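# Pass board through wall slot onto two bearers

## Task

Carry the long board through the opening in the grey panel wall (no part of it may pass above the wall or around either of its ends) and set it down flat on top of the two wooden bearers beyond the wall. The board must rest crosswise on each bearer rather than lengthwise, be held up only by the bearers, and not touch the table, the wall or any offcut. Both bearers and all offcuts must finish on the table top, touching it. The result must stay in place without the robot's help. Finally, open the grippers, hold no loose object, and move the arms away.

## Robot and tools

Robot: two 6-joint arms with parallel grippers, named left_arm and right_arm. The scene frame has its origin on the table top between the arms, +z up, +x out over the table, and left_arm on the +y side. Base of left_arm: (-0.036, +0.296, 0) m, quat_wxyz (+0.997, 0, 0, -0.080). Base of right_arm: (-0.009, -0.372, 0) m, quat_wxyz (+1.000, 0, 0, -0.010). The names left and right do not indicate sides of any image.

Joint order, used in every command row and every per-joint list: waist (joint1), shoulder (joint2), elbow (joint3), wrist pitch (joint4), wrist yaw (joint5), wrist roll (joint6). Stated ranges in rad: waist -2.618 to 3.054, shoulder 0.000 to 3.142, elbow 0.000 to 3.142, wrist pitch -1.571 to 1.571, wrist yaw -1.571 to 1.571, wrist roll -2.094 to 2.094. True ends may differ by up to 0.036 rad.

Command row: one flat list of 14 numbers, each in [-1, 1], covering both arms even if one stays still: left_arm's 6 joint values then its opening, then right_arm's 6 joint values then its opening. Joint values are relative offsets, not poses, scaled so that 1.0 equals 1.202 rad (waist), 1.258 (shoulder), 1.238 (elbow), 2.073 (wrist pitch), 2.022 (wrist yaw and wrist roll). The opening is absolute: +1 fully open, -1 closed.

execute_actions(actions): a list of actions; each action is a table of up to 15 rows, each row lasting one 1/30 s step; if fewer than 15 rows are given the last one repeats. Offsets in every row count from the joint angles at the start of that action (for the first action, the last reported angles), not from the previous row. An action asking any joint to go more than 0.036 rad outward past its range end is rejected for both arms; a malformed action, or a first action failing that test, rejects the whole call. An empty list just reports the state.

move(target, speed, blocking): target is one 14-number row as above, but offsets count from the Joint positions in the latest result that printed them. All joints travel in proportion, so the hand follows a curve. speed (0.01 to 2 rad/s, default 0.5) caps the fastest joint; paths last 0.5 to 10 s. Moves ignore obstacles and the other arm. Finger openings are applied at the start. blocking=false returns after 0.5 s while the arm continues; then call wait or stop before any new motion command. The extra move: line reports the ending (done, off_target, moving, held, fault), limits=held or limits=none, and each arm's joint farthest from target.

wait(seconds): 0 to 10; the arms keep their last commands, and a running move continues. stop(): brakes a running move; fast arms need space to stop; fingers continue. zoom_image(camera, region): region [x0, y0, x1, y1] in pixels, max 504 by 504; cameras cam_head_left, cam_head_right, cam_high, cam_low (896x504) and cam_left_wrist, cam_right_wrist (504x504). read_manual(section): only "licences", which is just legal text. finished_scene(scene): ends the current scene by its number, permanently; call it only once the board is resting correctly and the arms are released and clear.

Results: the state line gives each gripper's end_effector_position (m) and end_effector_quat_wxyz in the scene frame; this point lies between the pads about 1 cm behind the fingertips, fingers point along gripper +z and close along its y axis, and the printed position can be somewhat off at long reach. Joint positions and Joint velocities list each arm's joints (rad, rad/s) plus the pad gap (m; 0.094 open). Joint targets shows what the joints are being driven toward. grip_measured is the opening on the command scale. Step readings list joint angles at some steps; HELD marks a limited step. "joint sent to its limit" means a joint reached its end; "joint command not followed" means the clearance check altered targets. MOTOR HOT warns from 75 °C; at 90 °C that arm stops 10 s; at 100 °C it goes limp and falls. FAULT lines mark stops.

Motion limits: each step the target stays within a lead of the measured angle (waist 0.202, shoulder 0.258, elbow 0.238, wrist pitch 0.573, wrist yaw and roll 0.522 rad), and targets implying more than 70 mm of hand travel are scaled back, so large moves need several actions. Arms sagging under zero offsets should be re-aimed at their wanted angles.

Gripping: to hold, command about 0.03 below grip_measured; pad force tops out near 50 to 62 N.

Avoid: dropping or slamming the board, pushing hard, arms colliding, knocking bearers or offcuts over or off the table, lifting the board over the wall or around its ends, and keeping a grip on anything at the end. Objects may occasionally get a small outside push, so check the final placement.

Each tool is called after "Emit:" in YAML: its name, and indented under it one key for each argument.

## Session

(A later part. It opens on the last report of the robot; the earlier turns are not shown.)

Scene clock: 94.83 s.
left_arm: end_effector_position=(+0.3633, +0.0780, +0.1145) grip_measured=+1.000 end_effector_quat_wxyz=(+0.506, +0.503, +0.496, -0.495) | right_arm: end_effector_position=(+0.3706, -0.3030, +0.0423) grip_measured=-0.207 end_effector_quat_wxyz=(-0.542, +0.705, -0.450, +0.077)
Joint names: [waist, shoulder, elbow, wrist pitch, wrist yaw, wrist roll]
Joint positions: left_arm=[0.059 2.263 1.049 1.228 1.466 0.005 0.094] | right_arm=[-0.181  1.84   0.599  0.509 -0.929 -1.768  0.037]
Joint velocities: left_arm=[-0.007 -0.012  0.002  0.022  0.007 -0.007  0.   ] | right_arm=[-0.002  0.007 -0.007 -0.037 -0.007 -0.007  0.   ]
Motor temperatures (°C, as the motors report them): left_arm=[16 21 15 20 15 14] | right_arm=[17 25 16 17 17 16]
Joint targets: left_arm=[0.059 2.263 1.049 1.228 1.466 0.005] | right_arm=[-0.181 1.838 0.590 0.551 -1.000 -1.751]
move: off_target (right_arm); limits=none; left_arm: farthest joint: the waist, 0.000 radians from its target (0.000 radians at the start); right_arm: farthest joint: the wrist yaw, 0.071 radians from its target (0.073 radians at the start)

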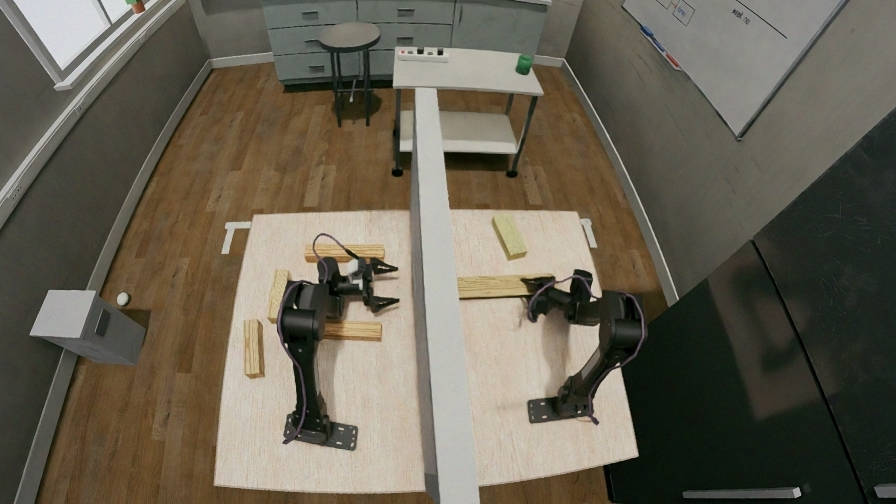

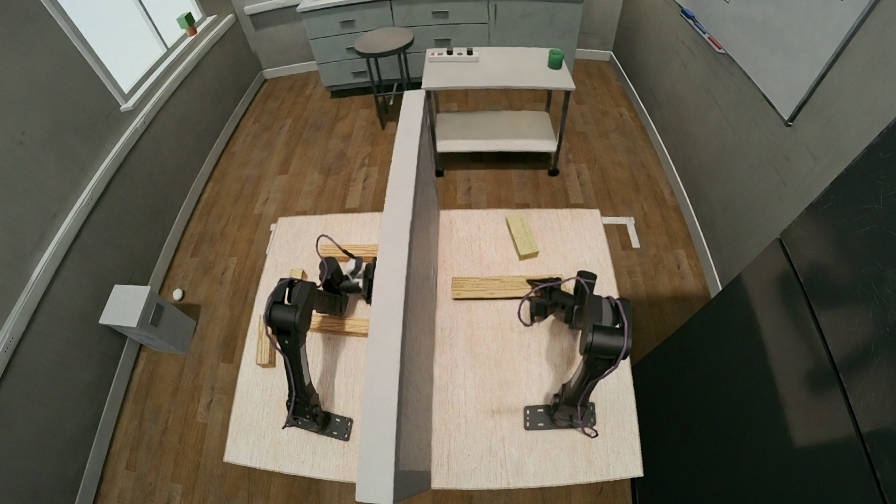

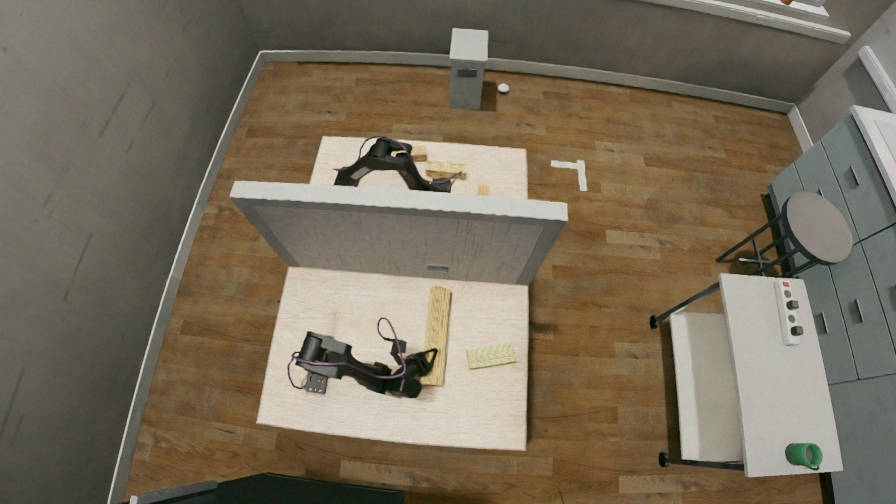

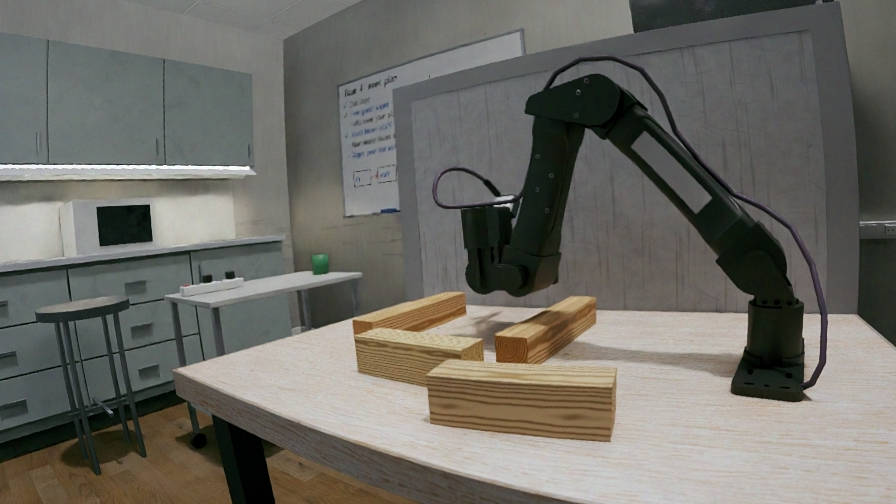

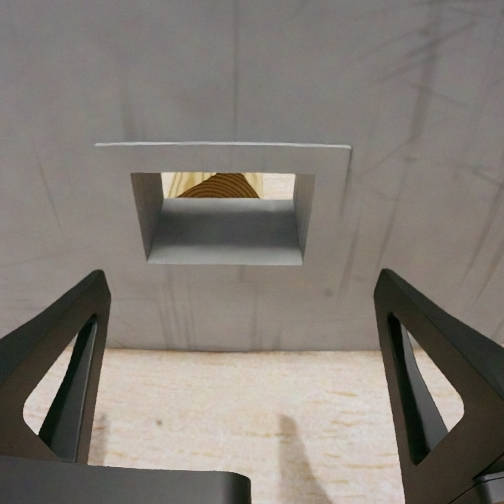

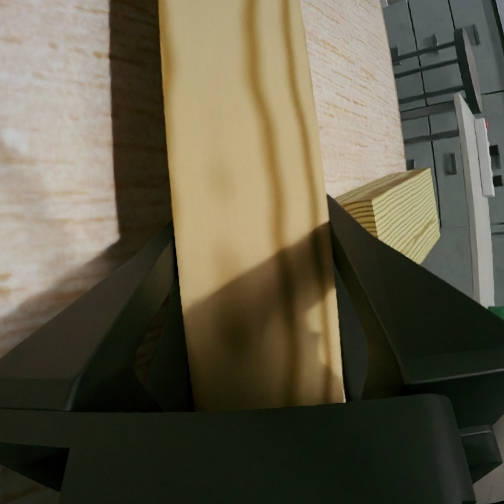

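Corner is near the table. Open the gripper gradually, then lift back up along the same tilt.

Emit:
execute_actions:
  actions:
    - [[0,0,0,0,0,0,1, 0,0,0,0.02,-0.035,0.008,0.1]]
    - [[0,0,0,0,0,0,1, 0,0,0,0.02,0,0,0.6]]
    - [[0,0,0,0,0,0,1, 0,0,0,0,0,0,1]]

Scene clock: 96.63 s.
left_arm: end_effector_position=(+0.3633, +0.0780, +0.1145) grip_measured=+1.000 end_effector_quat_wxyz=(+0.506, +0.503, +0.496, -0.495) | right_arm: end_effector_position=(+0.3747, -0.3016, +0.0513) grip_measured=+1.000 end_effector_quat_wxyz=(-0.556, +0.706, -0.429, +0.092)
Joint names: [waist, shoulder, elbow, wrist pitch, wrist yaw, wrist roll]
Joint positions: left_arm=[0.059 2.263 1.049 1.228 1.466 0.005 0.094] | right_arm=[-0.181  1.84   0.599  0.562 -0.95  -1.771  0.094]
Joint velocities: left_arm=[-0.012 -0.002 -0.002 -0.022  0.066 -0.066  0.   ] | right_arm=[-0.002 -0.002 -0.002 -0.022  0.007 -0.022  0.   ]
Motor temperatures (°C, as the motors report them): left_arm=[16 21 15 20 15 14] | right_arm=[17 24 16 18 17 16]
Joint targets: left_arm=[0.059 2.263 1.049 1.228 1.466 0.005] | right_arm=[-0.181 1.840 0.599 0.564 -0.958 -1.768]
Step readings (joint positions; steps 1 to 15: 1st action; 16 to 30: 2nd action; 31 to 45: 3rd action):
0: left_arm=[0.059 2.263 1.049 1.228 1.466 0.005] | right_arm=[-0.181 1.840 0.599 0.509 -0.929 -1.768]
1: left_arm=[0.059 2.263 1.049 1.228 1.466 0.005] | right_arm=[-0.181 1.840 0.599 0.511 -0.934 -1.768]
2: left_arm=[0.059 2.263 1.049 1.228 1.466 0.005] | right_arm=[-0.181 1.840 0.599 0.514 -0.938 -1.767]
4: left_arm=[0.059 2.263 1.049 1.228 1.466 0.005] | right_arm=[-0.181 1.840 0.599 0.523 -0.950 -1.767]
8: left_arm=[0.059 2.263 1.049 1.228 1.466 0.005] | right_arm=[-0.181 1.840 0.599 0.533 -0.961 -1.766]
15: left_arm=[0.059 2.263 1.049 1.228 1.466 0.005] | right_arm=[-0.181 1.840 0.599 0.540 -0.967 -1.766]
16: left_arm=[0.059 2.263 1.049 1.228 1.466 0.005] | right_arm=[-0.181 1.840 0.599 0.544 -0.967 -1.766]
17: left_arm=[0.059 2.263 1.049 1.228 1.466 0.005] | right_arm=[-0.181 1.840 0.599 0.552 -0.966 -1.766]
19: left_arm=[0.059 2.263 1.049 1.228 1.466 0.005] | right_arm=[-0.181 1.840 0.599 0.560 -0.964 -1.767]
23: left_arm=[0.059 2.263 1.049 1.228 1.466 0.005] | right_arm=[-0.181 1.840 0.599 0.564 -0.959 -1.768]
30: left_arm=[0.059 2.263 1.049 1.228 1.466 0.005] | right_arm=[-0.181 1.840 0.599 0.564 -0.958 -1.768]
31: left_arm=[0.059 2.263 1.049 1.228 1.466 0.005] | right_arm=[-0.181 1.840 0.599 0.564 -0.957 -1.768]
32: left_arm=[0.059 2.263 1.049 1.228 1.466 0.005] | right_arm=[-0.181 1.840 0.599 0.565 -0.956 -1.768]
34: left_arm=[0.059 2.263 1.049 1.228 1.466 0.005] | right_arm=[-0.181 1.840 0.599 0.562 -0.952 -1.770]
38: left_arm=[0.059 2.263 1.049 1.228 1.466 0.005] | right_arm=[-0.181 1.840 0.599 0.562 -0.951 -1.770]
45: Joint positions above

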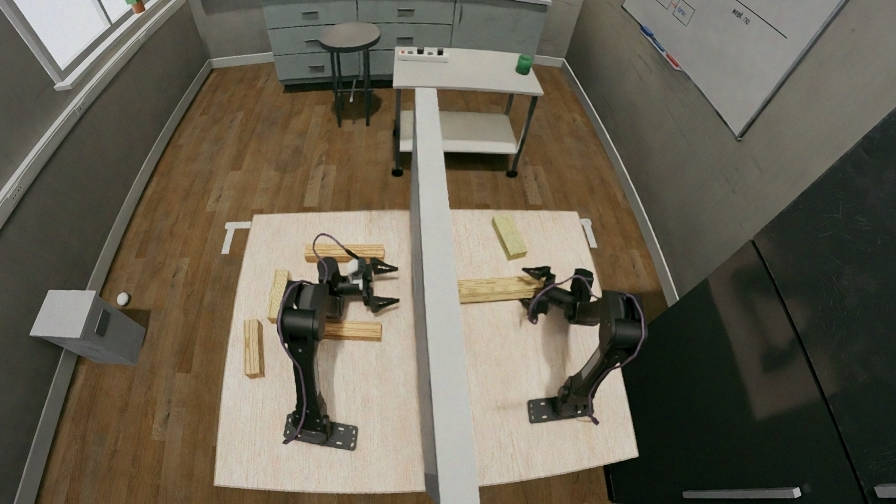

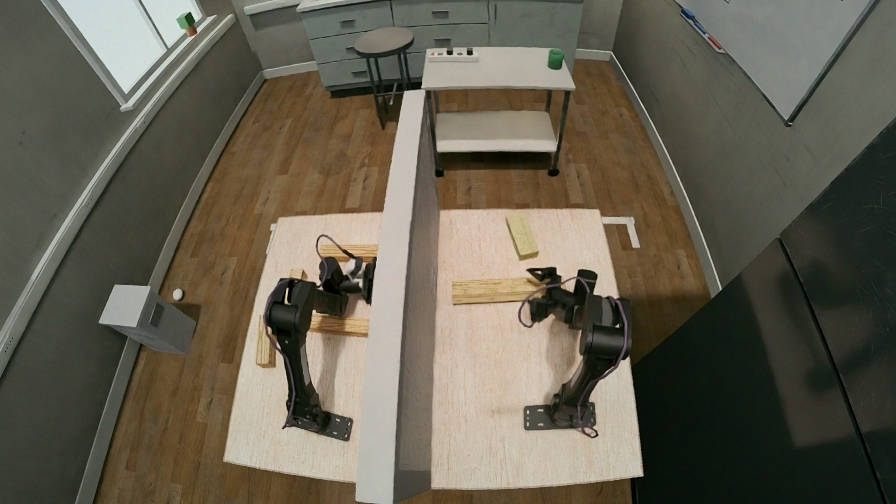

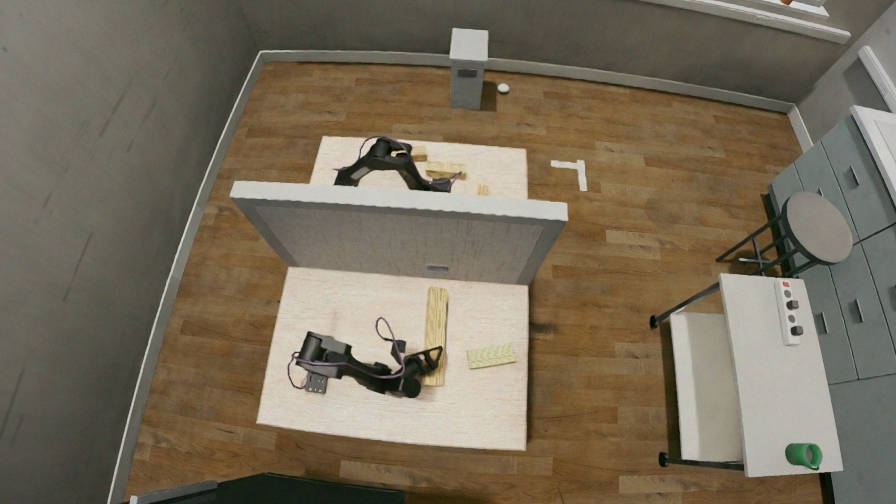

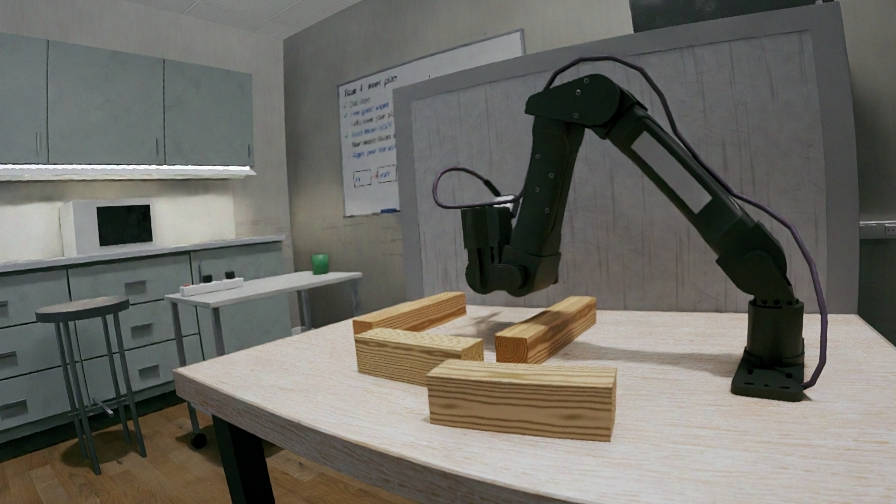

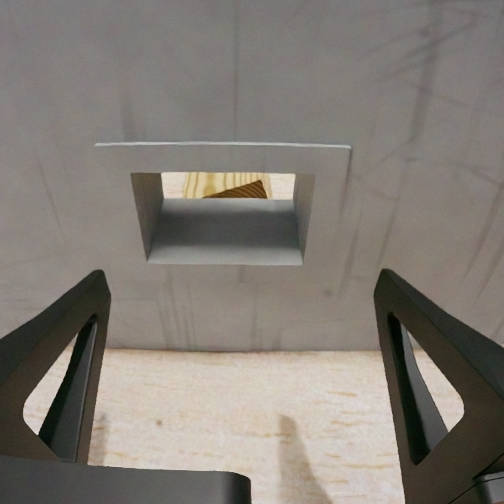

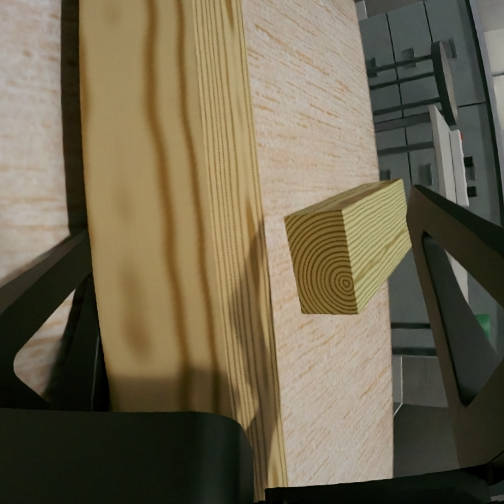

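Emit:
move:
  target: [0,0,0,0,0,0,1, -0.22,-0.183,0.063,-0.31,-0.084,-0.138,1]
  speed: 0.4

Scene clock: 99.40 s.
left_arm: end_effector_position=(+0.3633, +0.0780, +0.1145) grip_measured=+1.000 end_effector_quat_wxyz=(+0.506, +0.503, +0.496, -0.495) | right_arm: end_effector_position=(+0.3295, -0.3612, +0.0803) grip_measured=+1.000 end_effector_quat_wxyz=(-0.546, +0.685, -0.479, +0.057)
Joint names: [waist, shoulder, elbow, wrist pitch, wrist yaw, wrist roll]
Joint positions: left_arm=[0.059 2.263 1.049 1.228 1.466 0.005 0.094] | right_arm=[-0.437  1.631  0.648 -0.056 -1.093 -2.05   0.094]
Joint velocities: left_arm=[ 0.012 -0.022  0.002  0.022 -0.007 -0.007  0.   ] | right_arm=[ 0.007 -0.012  0.002  0.037 -0.022  0.007  0.   ]
Motor temperatures (°C, as the motors report them): left_arm=[16 21 15 20 15 14] | right_arm=[17 24 16 18 17 16]
Joint targets: left_arm=[0.059 2.263 1.049 1.228 1.466 0.005] | right_arm=[-0.446 1.610 0.677 -0.080 -1.120 -2.049]
move: off_target (right_arm); limits=none; left_arm: farthest joint: the waist, 0.000 radians from its target (0.000 radians at the start); right_arm: farthest joint: the elbow, 0.029 radians from its target (0.078 radians at the start)

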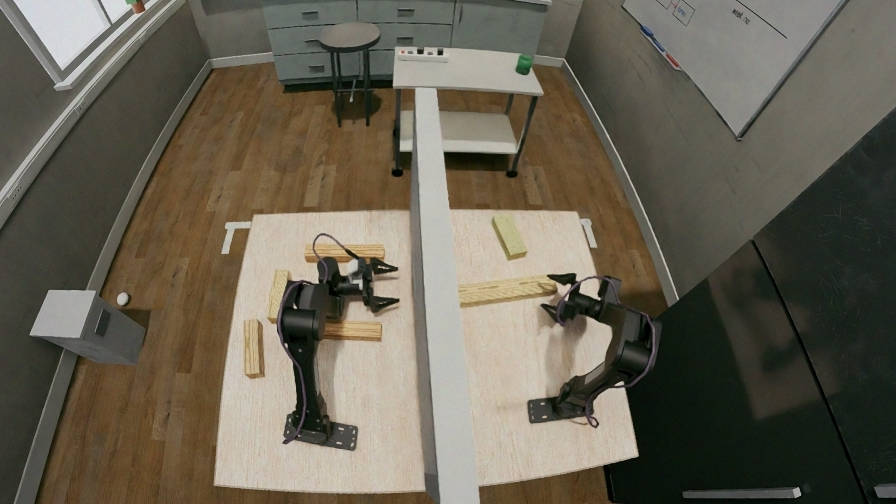

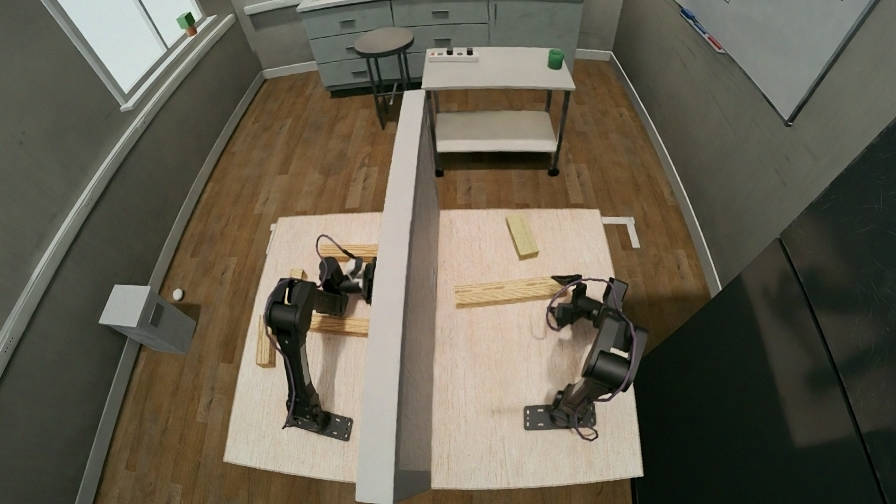

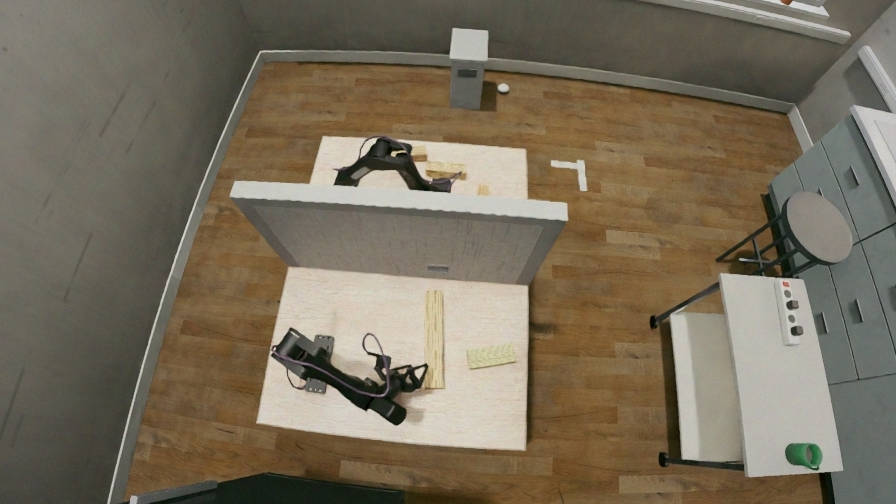

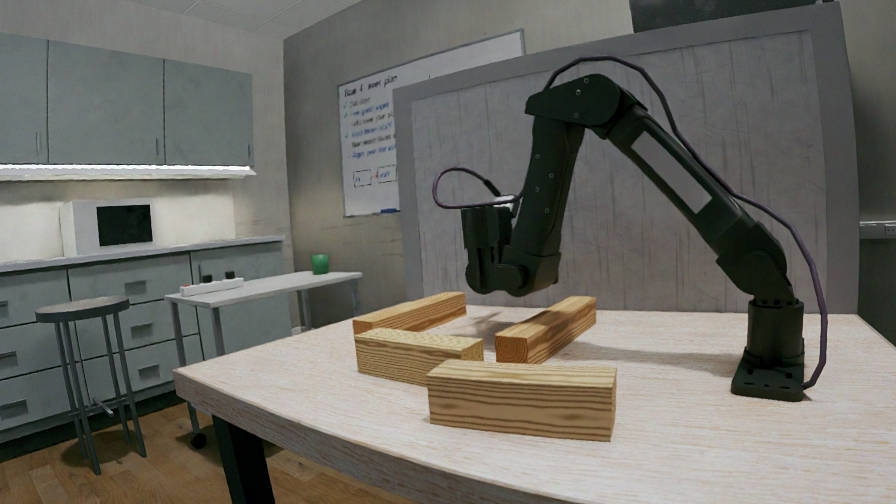

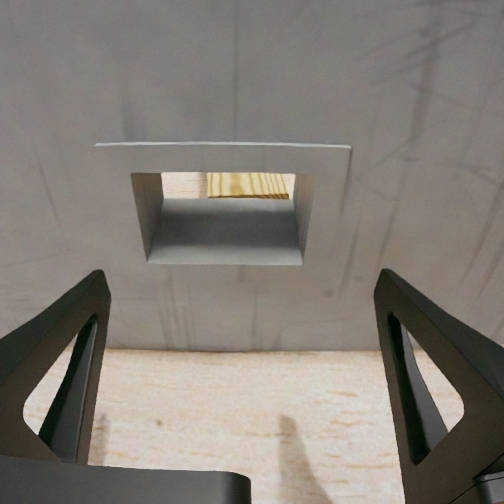

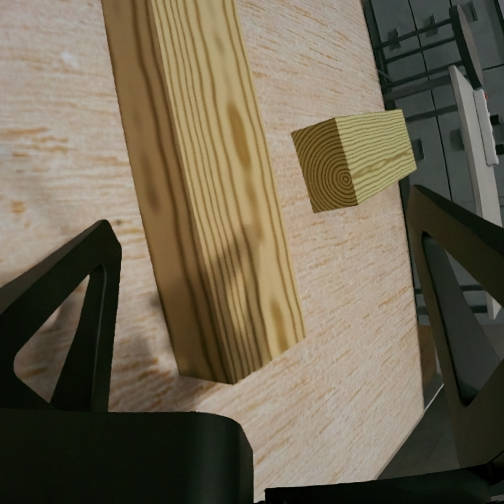

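Emit:
move:
  target: [0,0,0,0,0,0,1, 0.244,0.311,0.705,-0.537,0.152,0.129,1]
  speed: 0.6

Scene clock: 102.33 s.
left_arm: end_effector_position=(+0.3633, +0.0780, +0.1145) grip_measured=+1.000 end_effector_quat_wxyz=(+0.506, +0.503, +0.496, -0.495) | right_arm: end_effector_position=(+0.3617, -0.3084, +0.0918) grip_measured=+1.000 end_effector_quat_wxyz=(-0.288, +0.658, -0.650, -0.248)
Joint names: [waist, shoulder, elbow, wrist pitch, wrist yaw, wrist roll]
Joint positions: left_arm=[0.059 2.263 1.049 1.228 1.466 0.005 0.094] | right_arm=[-0.15   2.008  1.489 -1.152 -0.776 -1.796  0.094]
Joint velocities: left_arm=[0.002 0.002 0.002 0.051 0.037 0.022 0.   ] | right_arm=[ 0.007  0.027  0.007 -0.095  0.066  0.022  0.   ]
Motor temperatures (°C, as the motors report them): left_arm=[16 21 16 20 15 14] | right_arm=[17 24 16 18 17 16]
Joint targets: left_arm=[0.059 2.263 1.049 1.228 1.466 0.005] | right_arm=[-0.144 2.022 1.521 -1.169 -0.785 -1.790]
move: off_target (right_arm); limits=none; left_arm: farthest joint: the waist, 0.000 radians from its target (0.000 radians at the start); right_arm: farthest joint: the elbow, 0.032 radians from its target (0.873 radians at the start)

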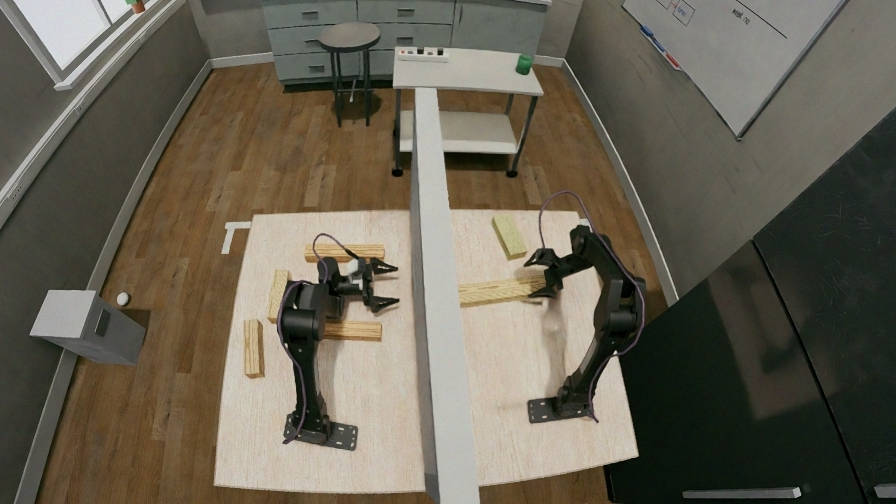

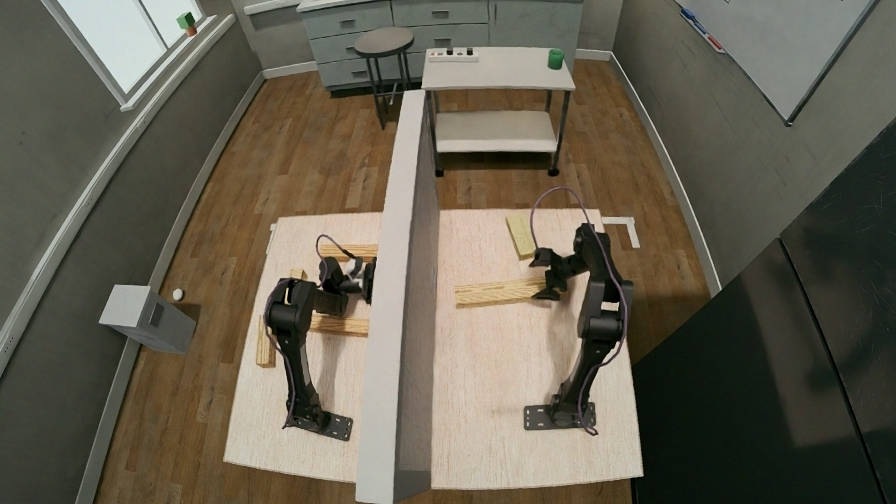

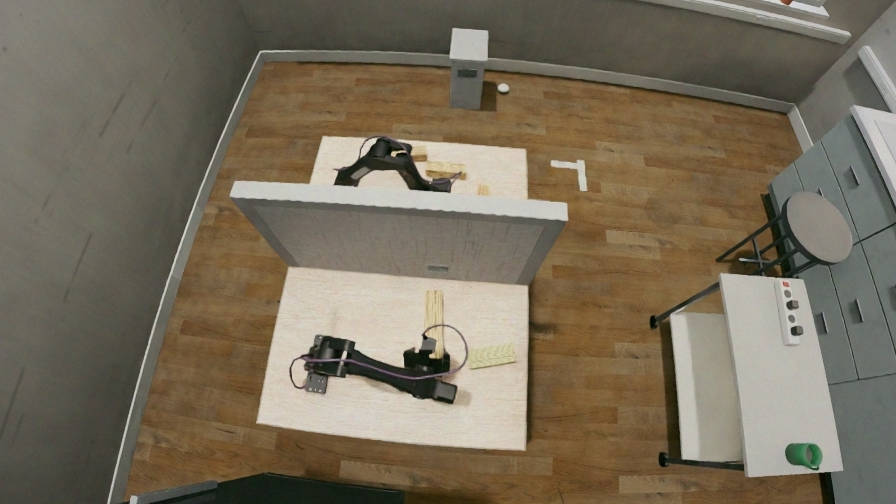

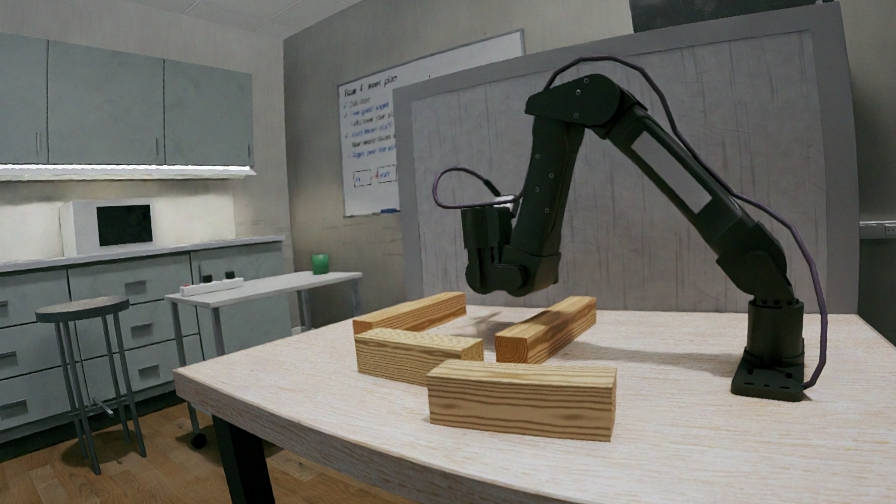

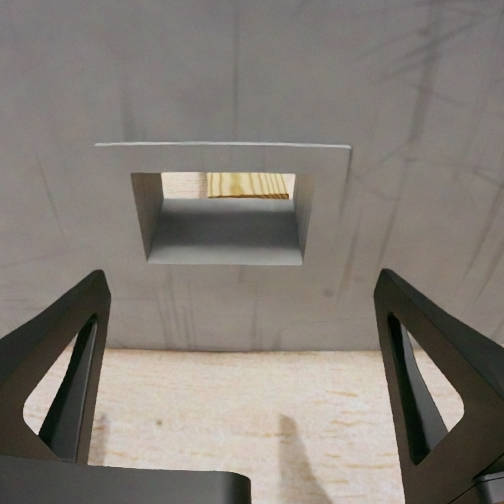

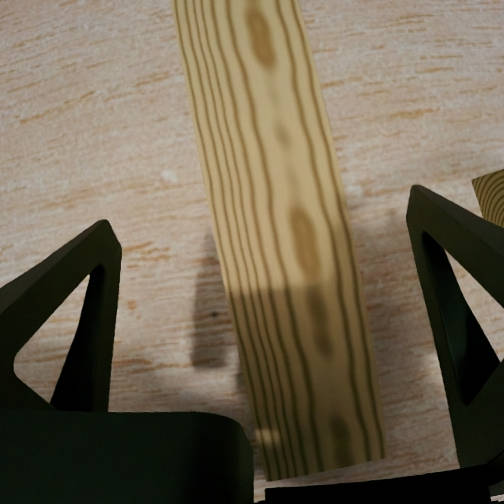

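Emit:
move:
  target: [0,0,0,0,0,0,1, 0,0.066,-0.133,0.1206,-0.004,0,1]
  speed: 0.4

Scene clock: 103.93 s.
left_arm: end_effector_position=(+0.3633, +0.0780, +0.1145) grip_measured=+1.000 end_effector_quat_wxyz=(+0.506, +0.503, +0.496, -0.495) | right_arm: end_effector_position=(+0.3624, -0.3094, +0.0295) grip_measured=+1.000 end_effector_quat_wxyz=(-0.292, +0.662, -0.648, -0.238)
Joint names: [waist, shoulder, elbow, wrist pitch, wrist yaw, wrist roll]
Joint positions: left_arm=[0.059 2.263 1.049 1.228 1.466 0.005 0.094] | right_arm=[-0.15   2.084  1.342 -0.907 -0.769 -1.796  0.094]
Joint velocities: left_arm=[-0.002 -0.017  0.012 -0.037 -0.007 -0.007  0.   ] | right_arm=[-0.022  0.007 -0.017 -0.051  0.007 -0.022  0.   ]
Motor temperatures (°C, as the motors report them): left_arm=[16 21 16 20 15 14] | right_arm=[17 24 16 17 17 16]
Joint targets: left_arm=[0.059 2.263 1.049 1.228 1.466 0.005] | right_arm=[-0.150 2.092 1.324 -0.903 -0.784 -1.796]
move: done; limits=none; left_arm: farthest joint: the waist, 0.000 radians from its target (0.000 radians at the start); right_arm: farthest joint: the elbow, 0.018 radians from its target (0.165 radians at the start)

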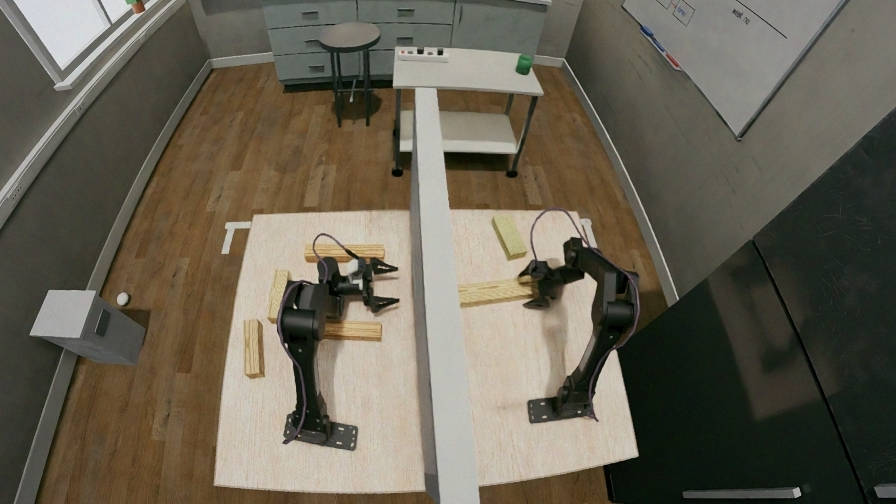

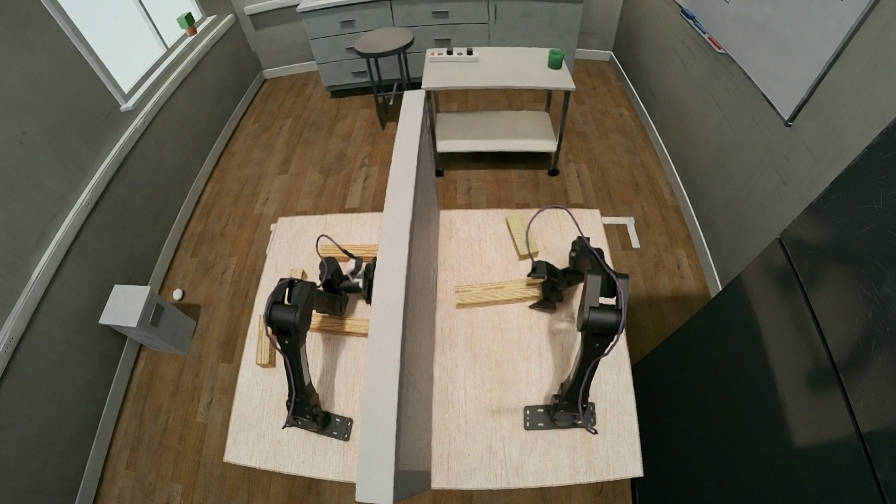

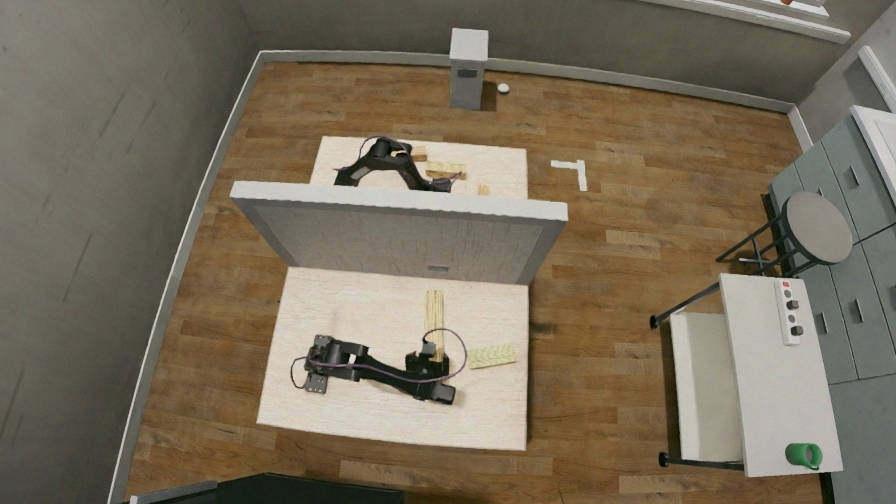

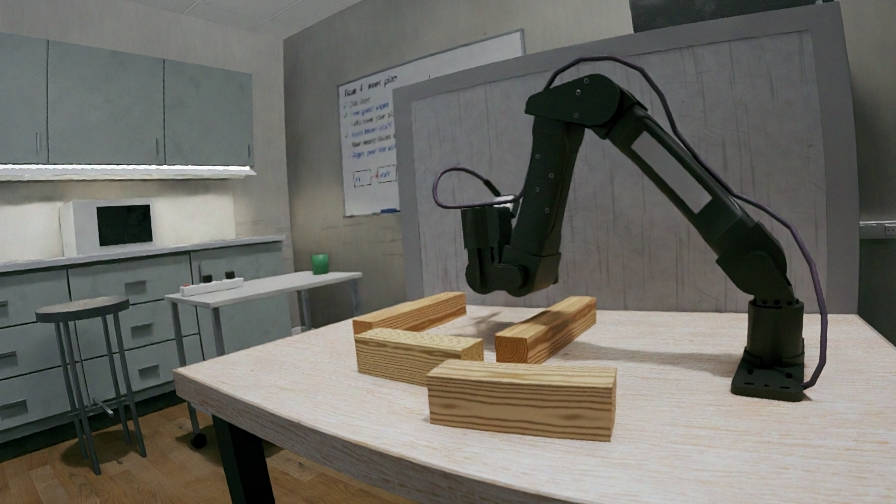

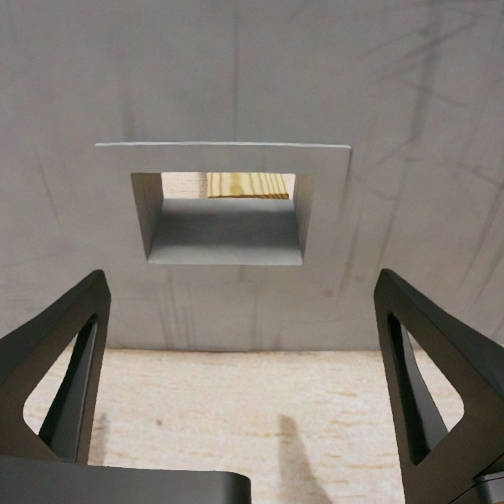

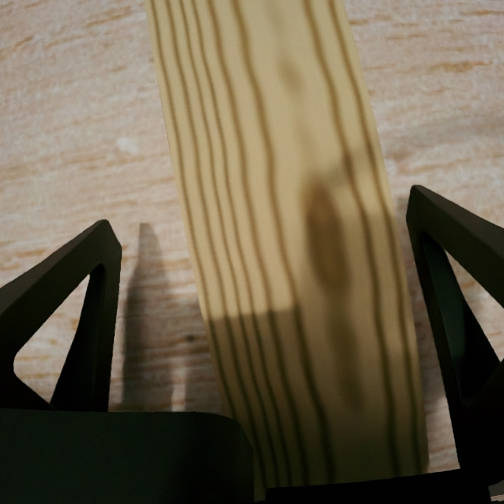

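Close on the board.

Emit:
execute_actions:
  actions:
    - [[0,0,0,0,0,0,1, 0,0,0,0,0,0,0.15]]
    - [[0,0,0,0,0,0,1, 0,0,0,0,0,0,0.15]]

Scene clock: 105.10 s.
left_arm: end_effector_position=(+0.3633, +0.0780, +0.1145) grip_measured=+1.000 end_effector_quat_wxyz=(+0.506, +0.503, +0.496, -0.495) | right_arm: end_effector_position=(+0.3637, -0.3102, +0.0289) grip_measured=+0.283 end_effector_quat_wxyz=(-0.292, +0.664, -0.647, -0.234)
Joint names: [waist, shoulder, elbow, wrist pitch, wrist yaw, wrist roll]
Joint positions: left_arm=[0.059 2.263 1.049 1.228 1.466 0.005 0.094] | right_arm=[-0.15   2.084  1.342 -0.9   -0.765 -1.797  0.06 ]
Joint velocities: left_arm=[-0.012  0.012  0.012 -0.037 -0.037 -0.007  0.   ] | right_arm=[ 0.017  0.002  0.007 -0.066 -0.037 -0.022  0.   ]
Motor temperatures (°C, as the motors report them): left_arm=[16 21 16 20 15 14] | right_arm=[17 24 16 17 16 16]
Joint targets: left_arm=[0.059 2.263 1.049 1.228 1.466 0.005] | right_arm=[-0.150 2.084 1.342 -0.900 -0.765 -1.797]
Step readings (joint positions; steps 1 to 15: 1st action; 16 to 30: 2nd action):
0: left_arm=[0.059 2.263 1.049 1.228 1.466 0.005] | right_arm=[-0.150 2.084 1.342 -0.906 -0.769 -1.796]
1: left_arm=[0.059 2.263 1.049 1.228 1.466 0.005] | right_arm=[-0.150 2.084 1.342 -0.906 -0.767 -1.796]
2: left_arm=[0.059 2.263 1.049 1.228 1.466 0.005] | right_arm=[-0.150 2.084 1.342 -0.900 -0.766 -1.796]
4: left_arm=[0.059 2.263 1.049 1.228 1.466 0.005] | right_arm=[-0.150 2.084 1.342 -0.900 -0.765 -1.797]
8: left_arm=[0.059 2.263 1.049 1.228 1.466 0.005] | right_arm=[-0.150 2.084 1.342 -0.900 -0.765 -1.797]
15: left_arm=[0.059 2.263 1.049 1.228 1.466 0.005] | right_arm=[-0.150 2.084 1.342 -0.900 -0.765 -1.797]
16: left_arm=[0.059 2.263 1.049 1.228 1.466 0.005] | right_arm=[-0.150 2.084 1.342 -0.900 -0.765 -1.797]
17: left_arm=[0.059 2.263 1.049 1.228 1.466 0.005] | right_arm=[-0.150 2.084 1.342 -0.900 -0.765 -1.797]
19: left_arm=[0.059 2.263 1.049 1.228 1.466 0.005] | right_arm=[-0.150 2.084 1.342 -0.900 -0.765 -1.797]
23: left_arm=[0.059 2.263 1.049 1.228 1.466 0.005] | right_arm=[-0.150 2.084 1.342 -0.900 -0.765 -1.797]
30: Joint positions above

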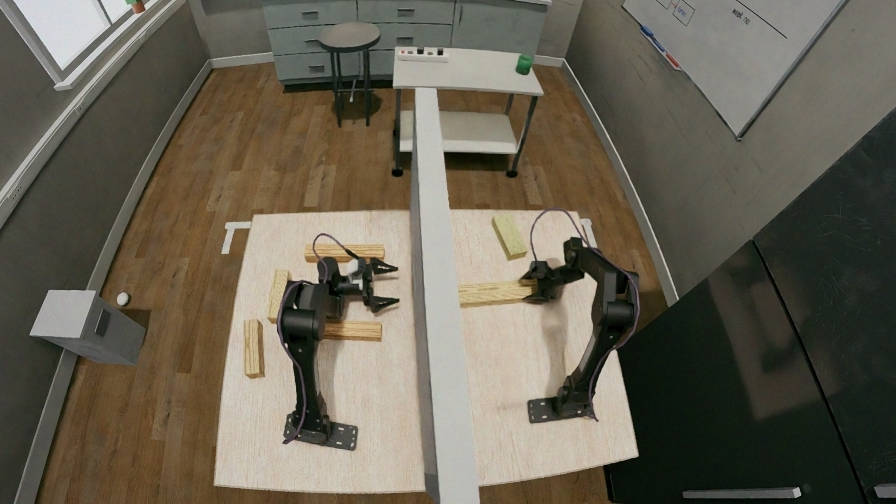

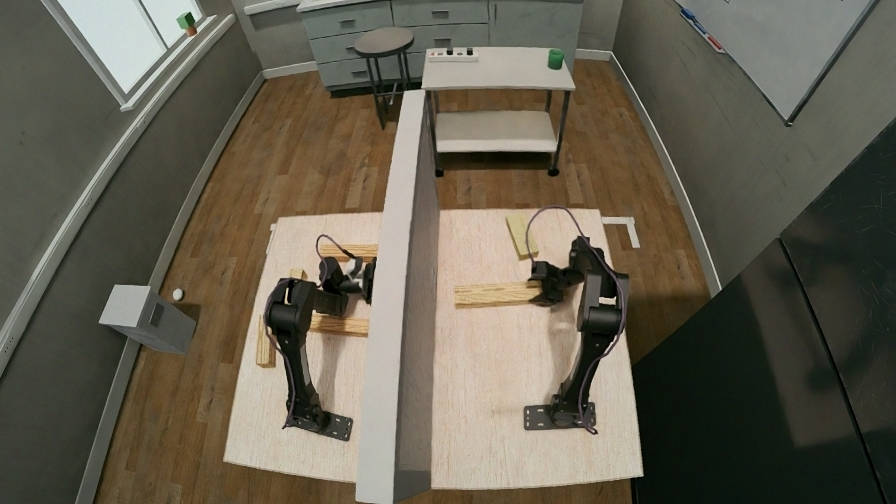

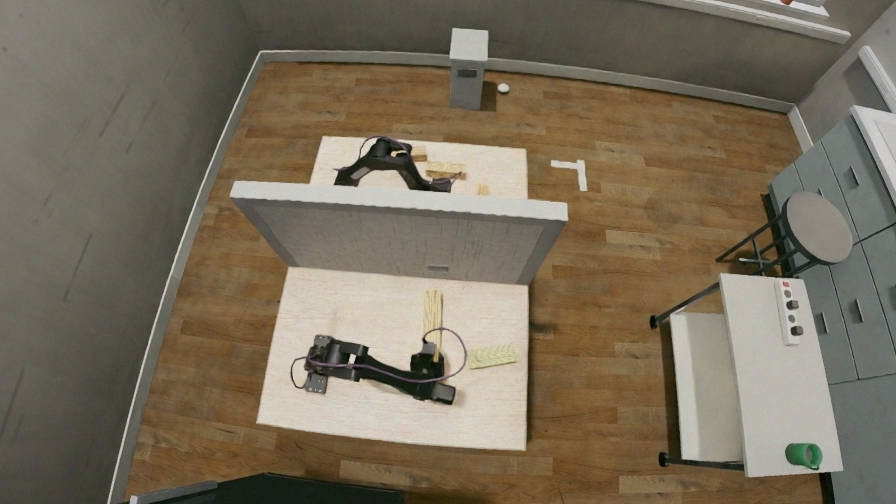

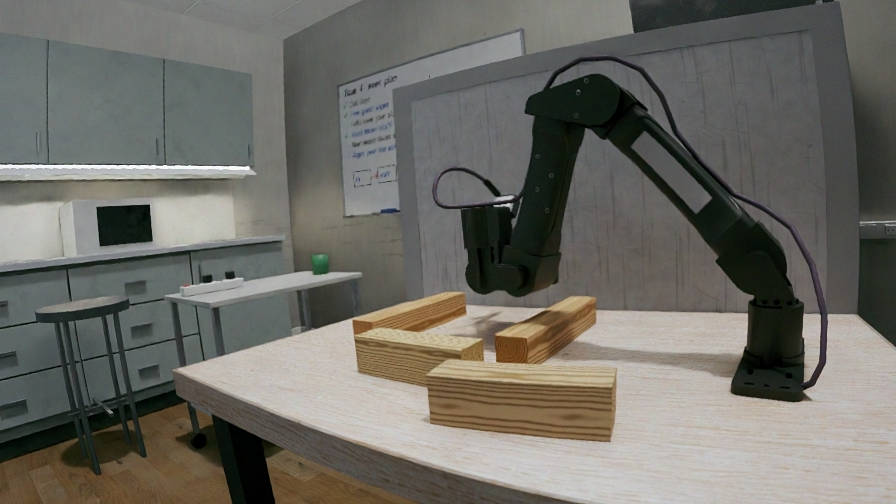

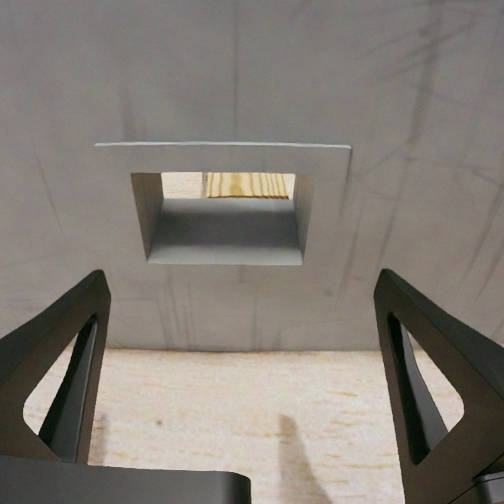

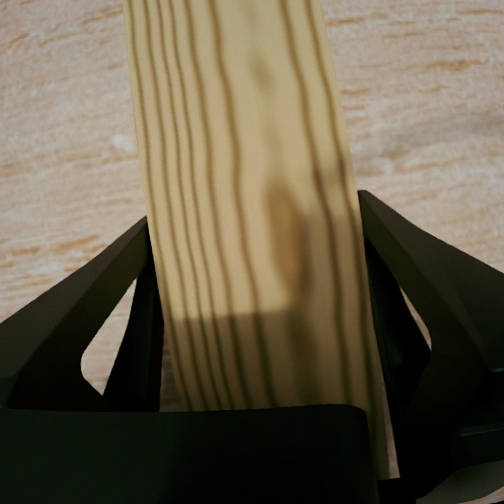

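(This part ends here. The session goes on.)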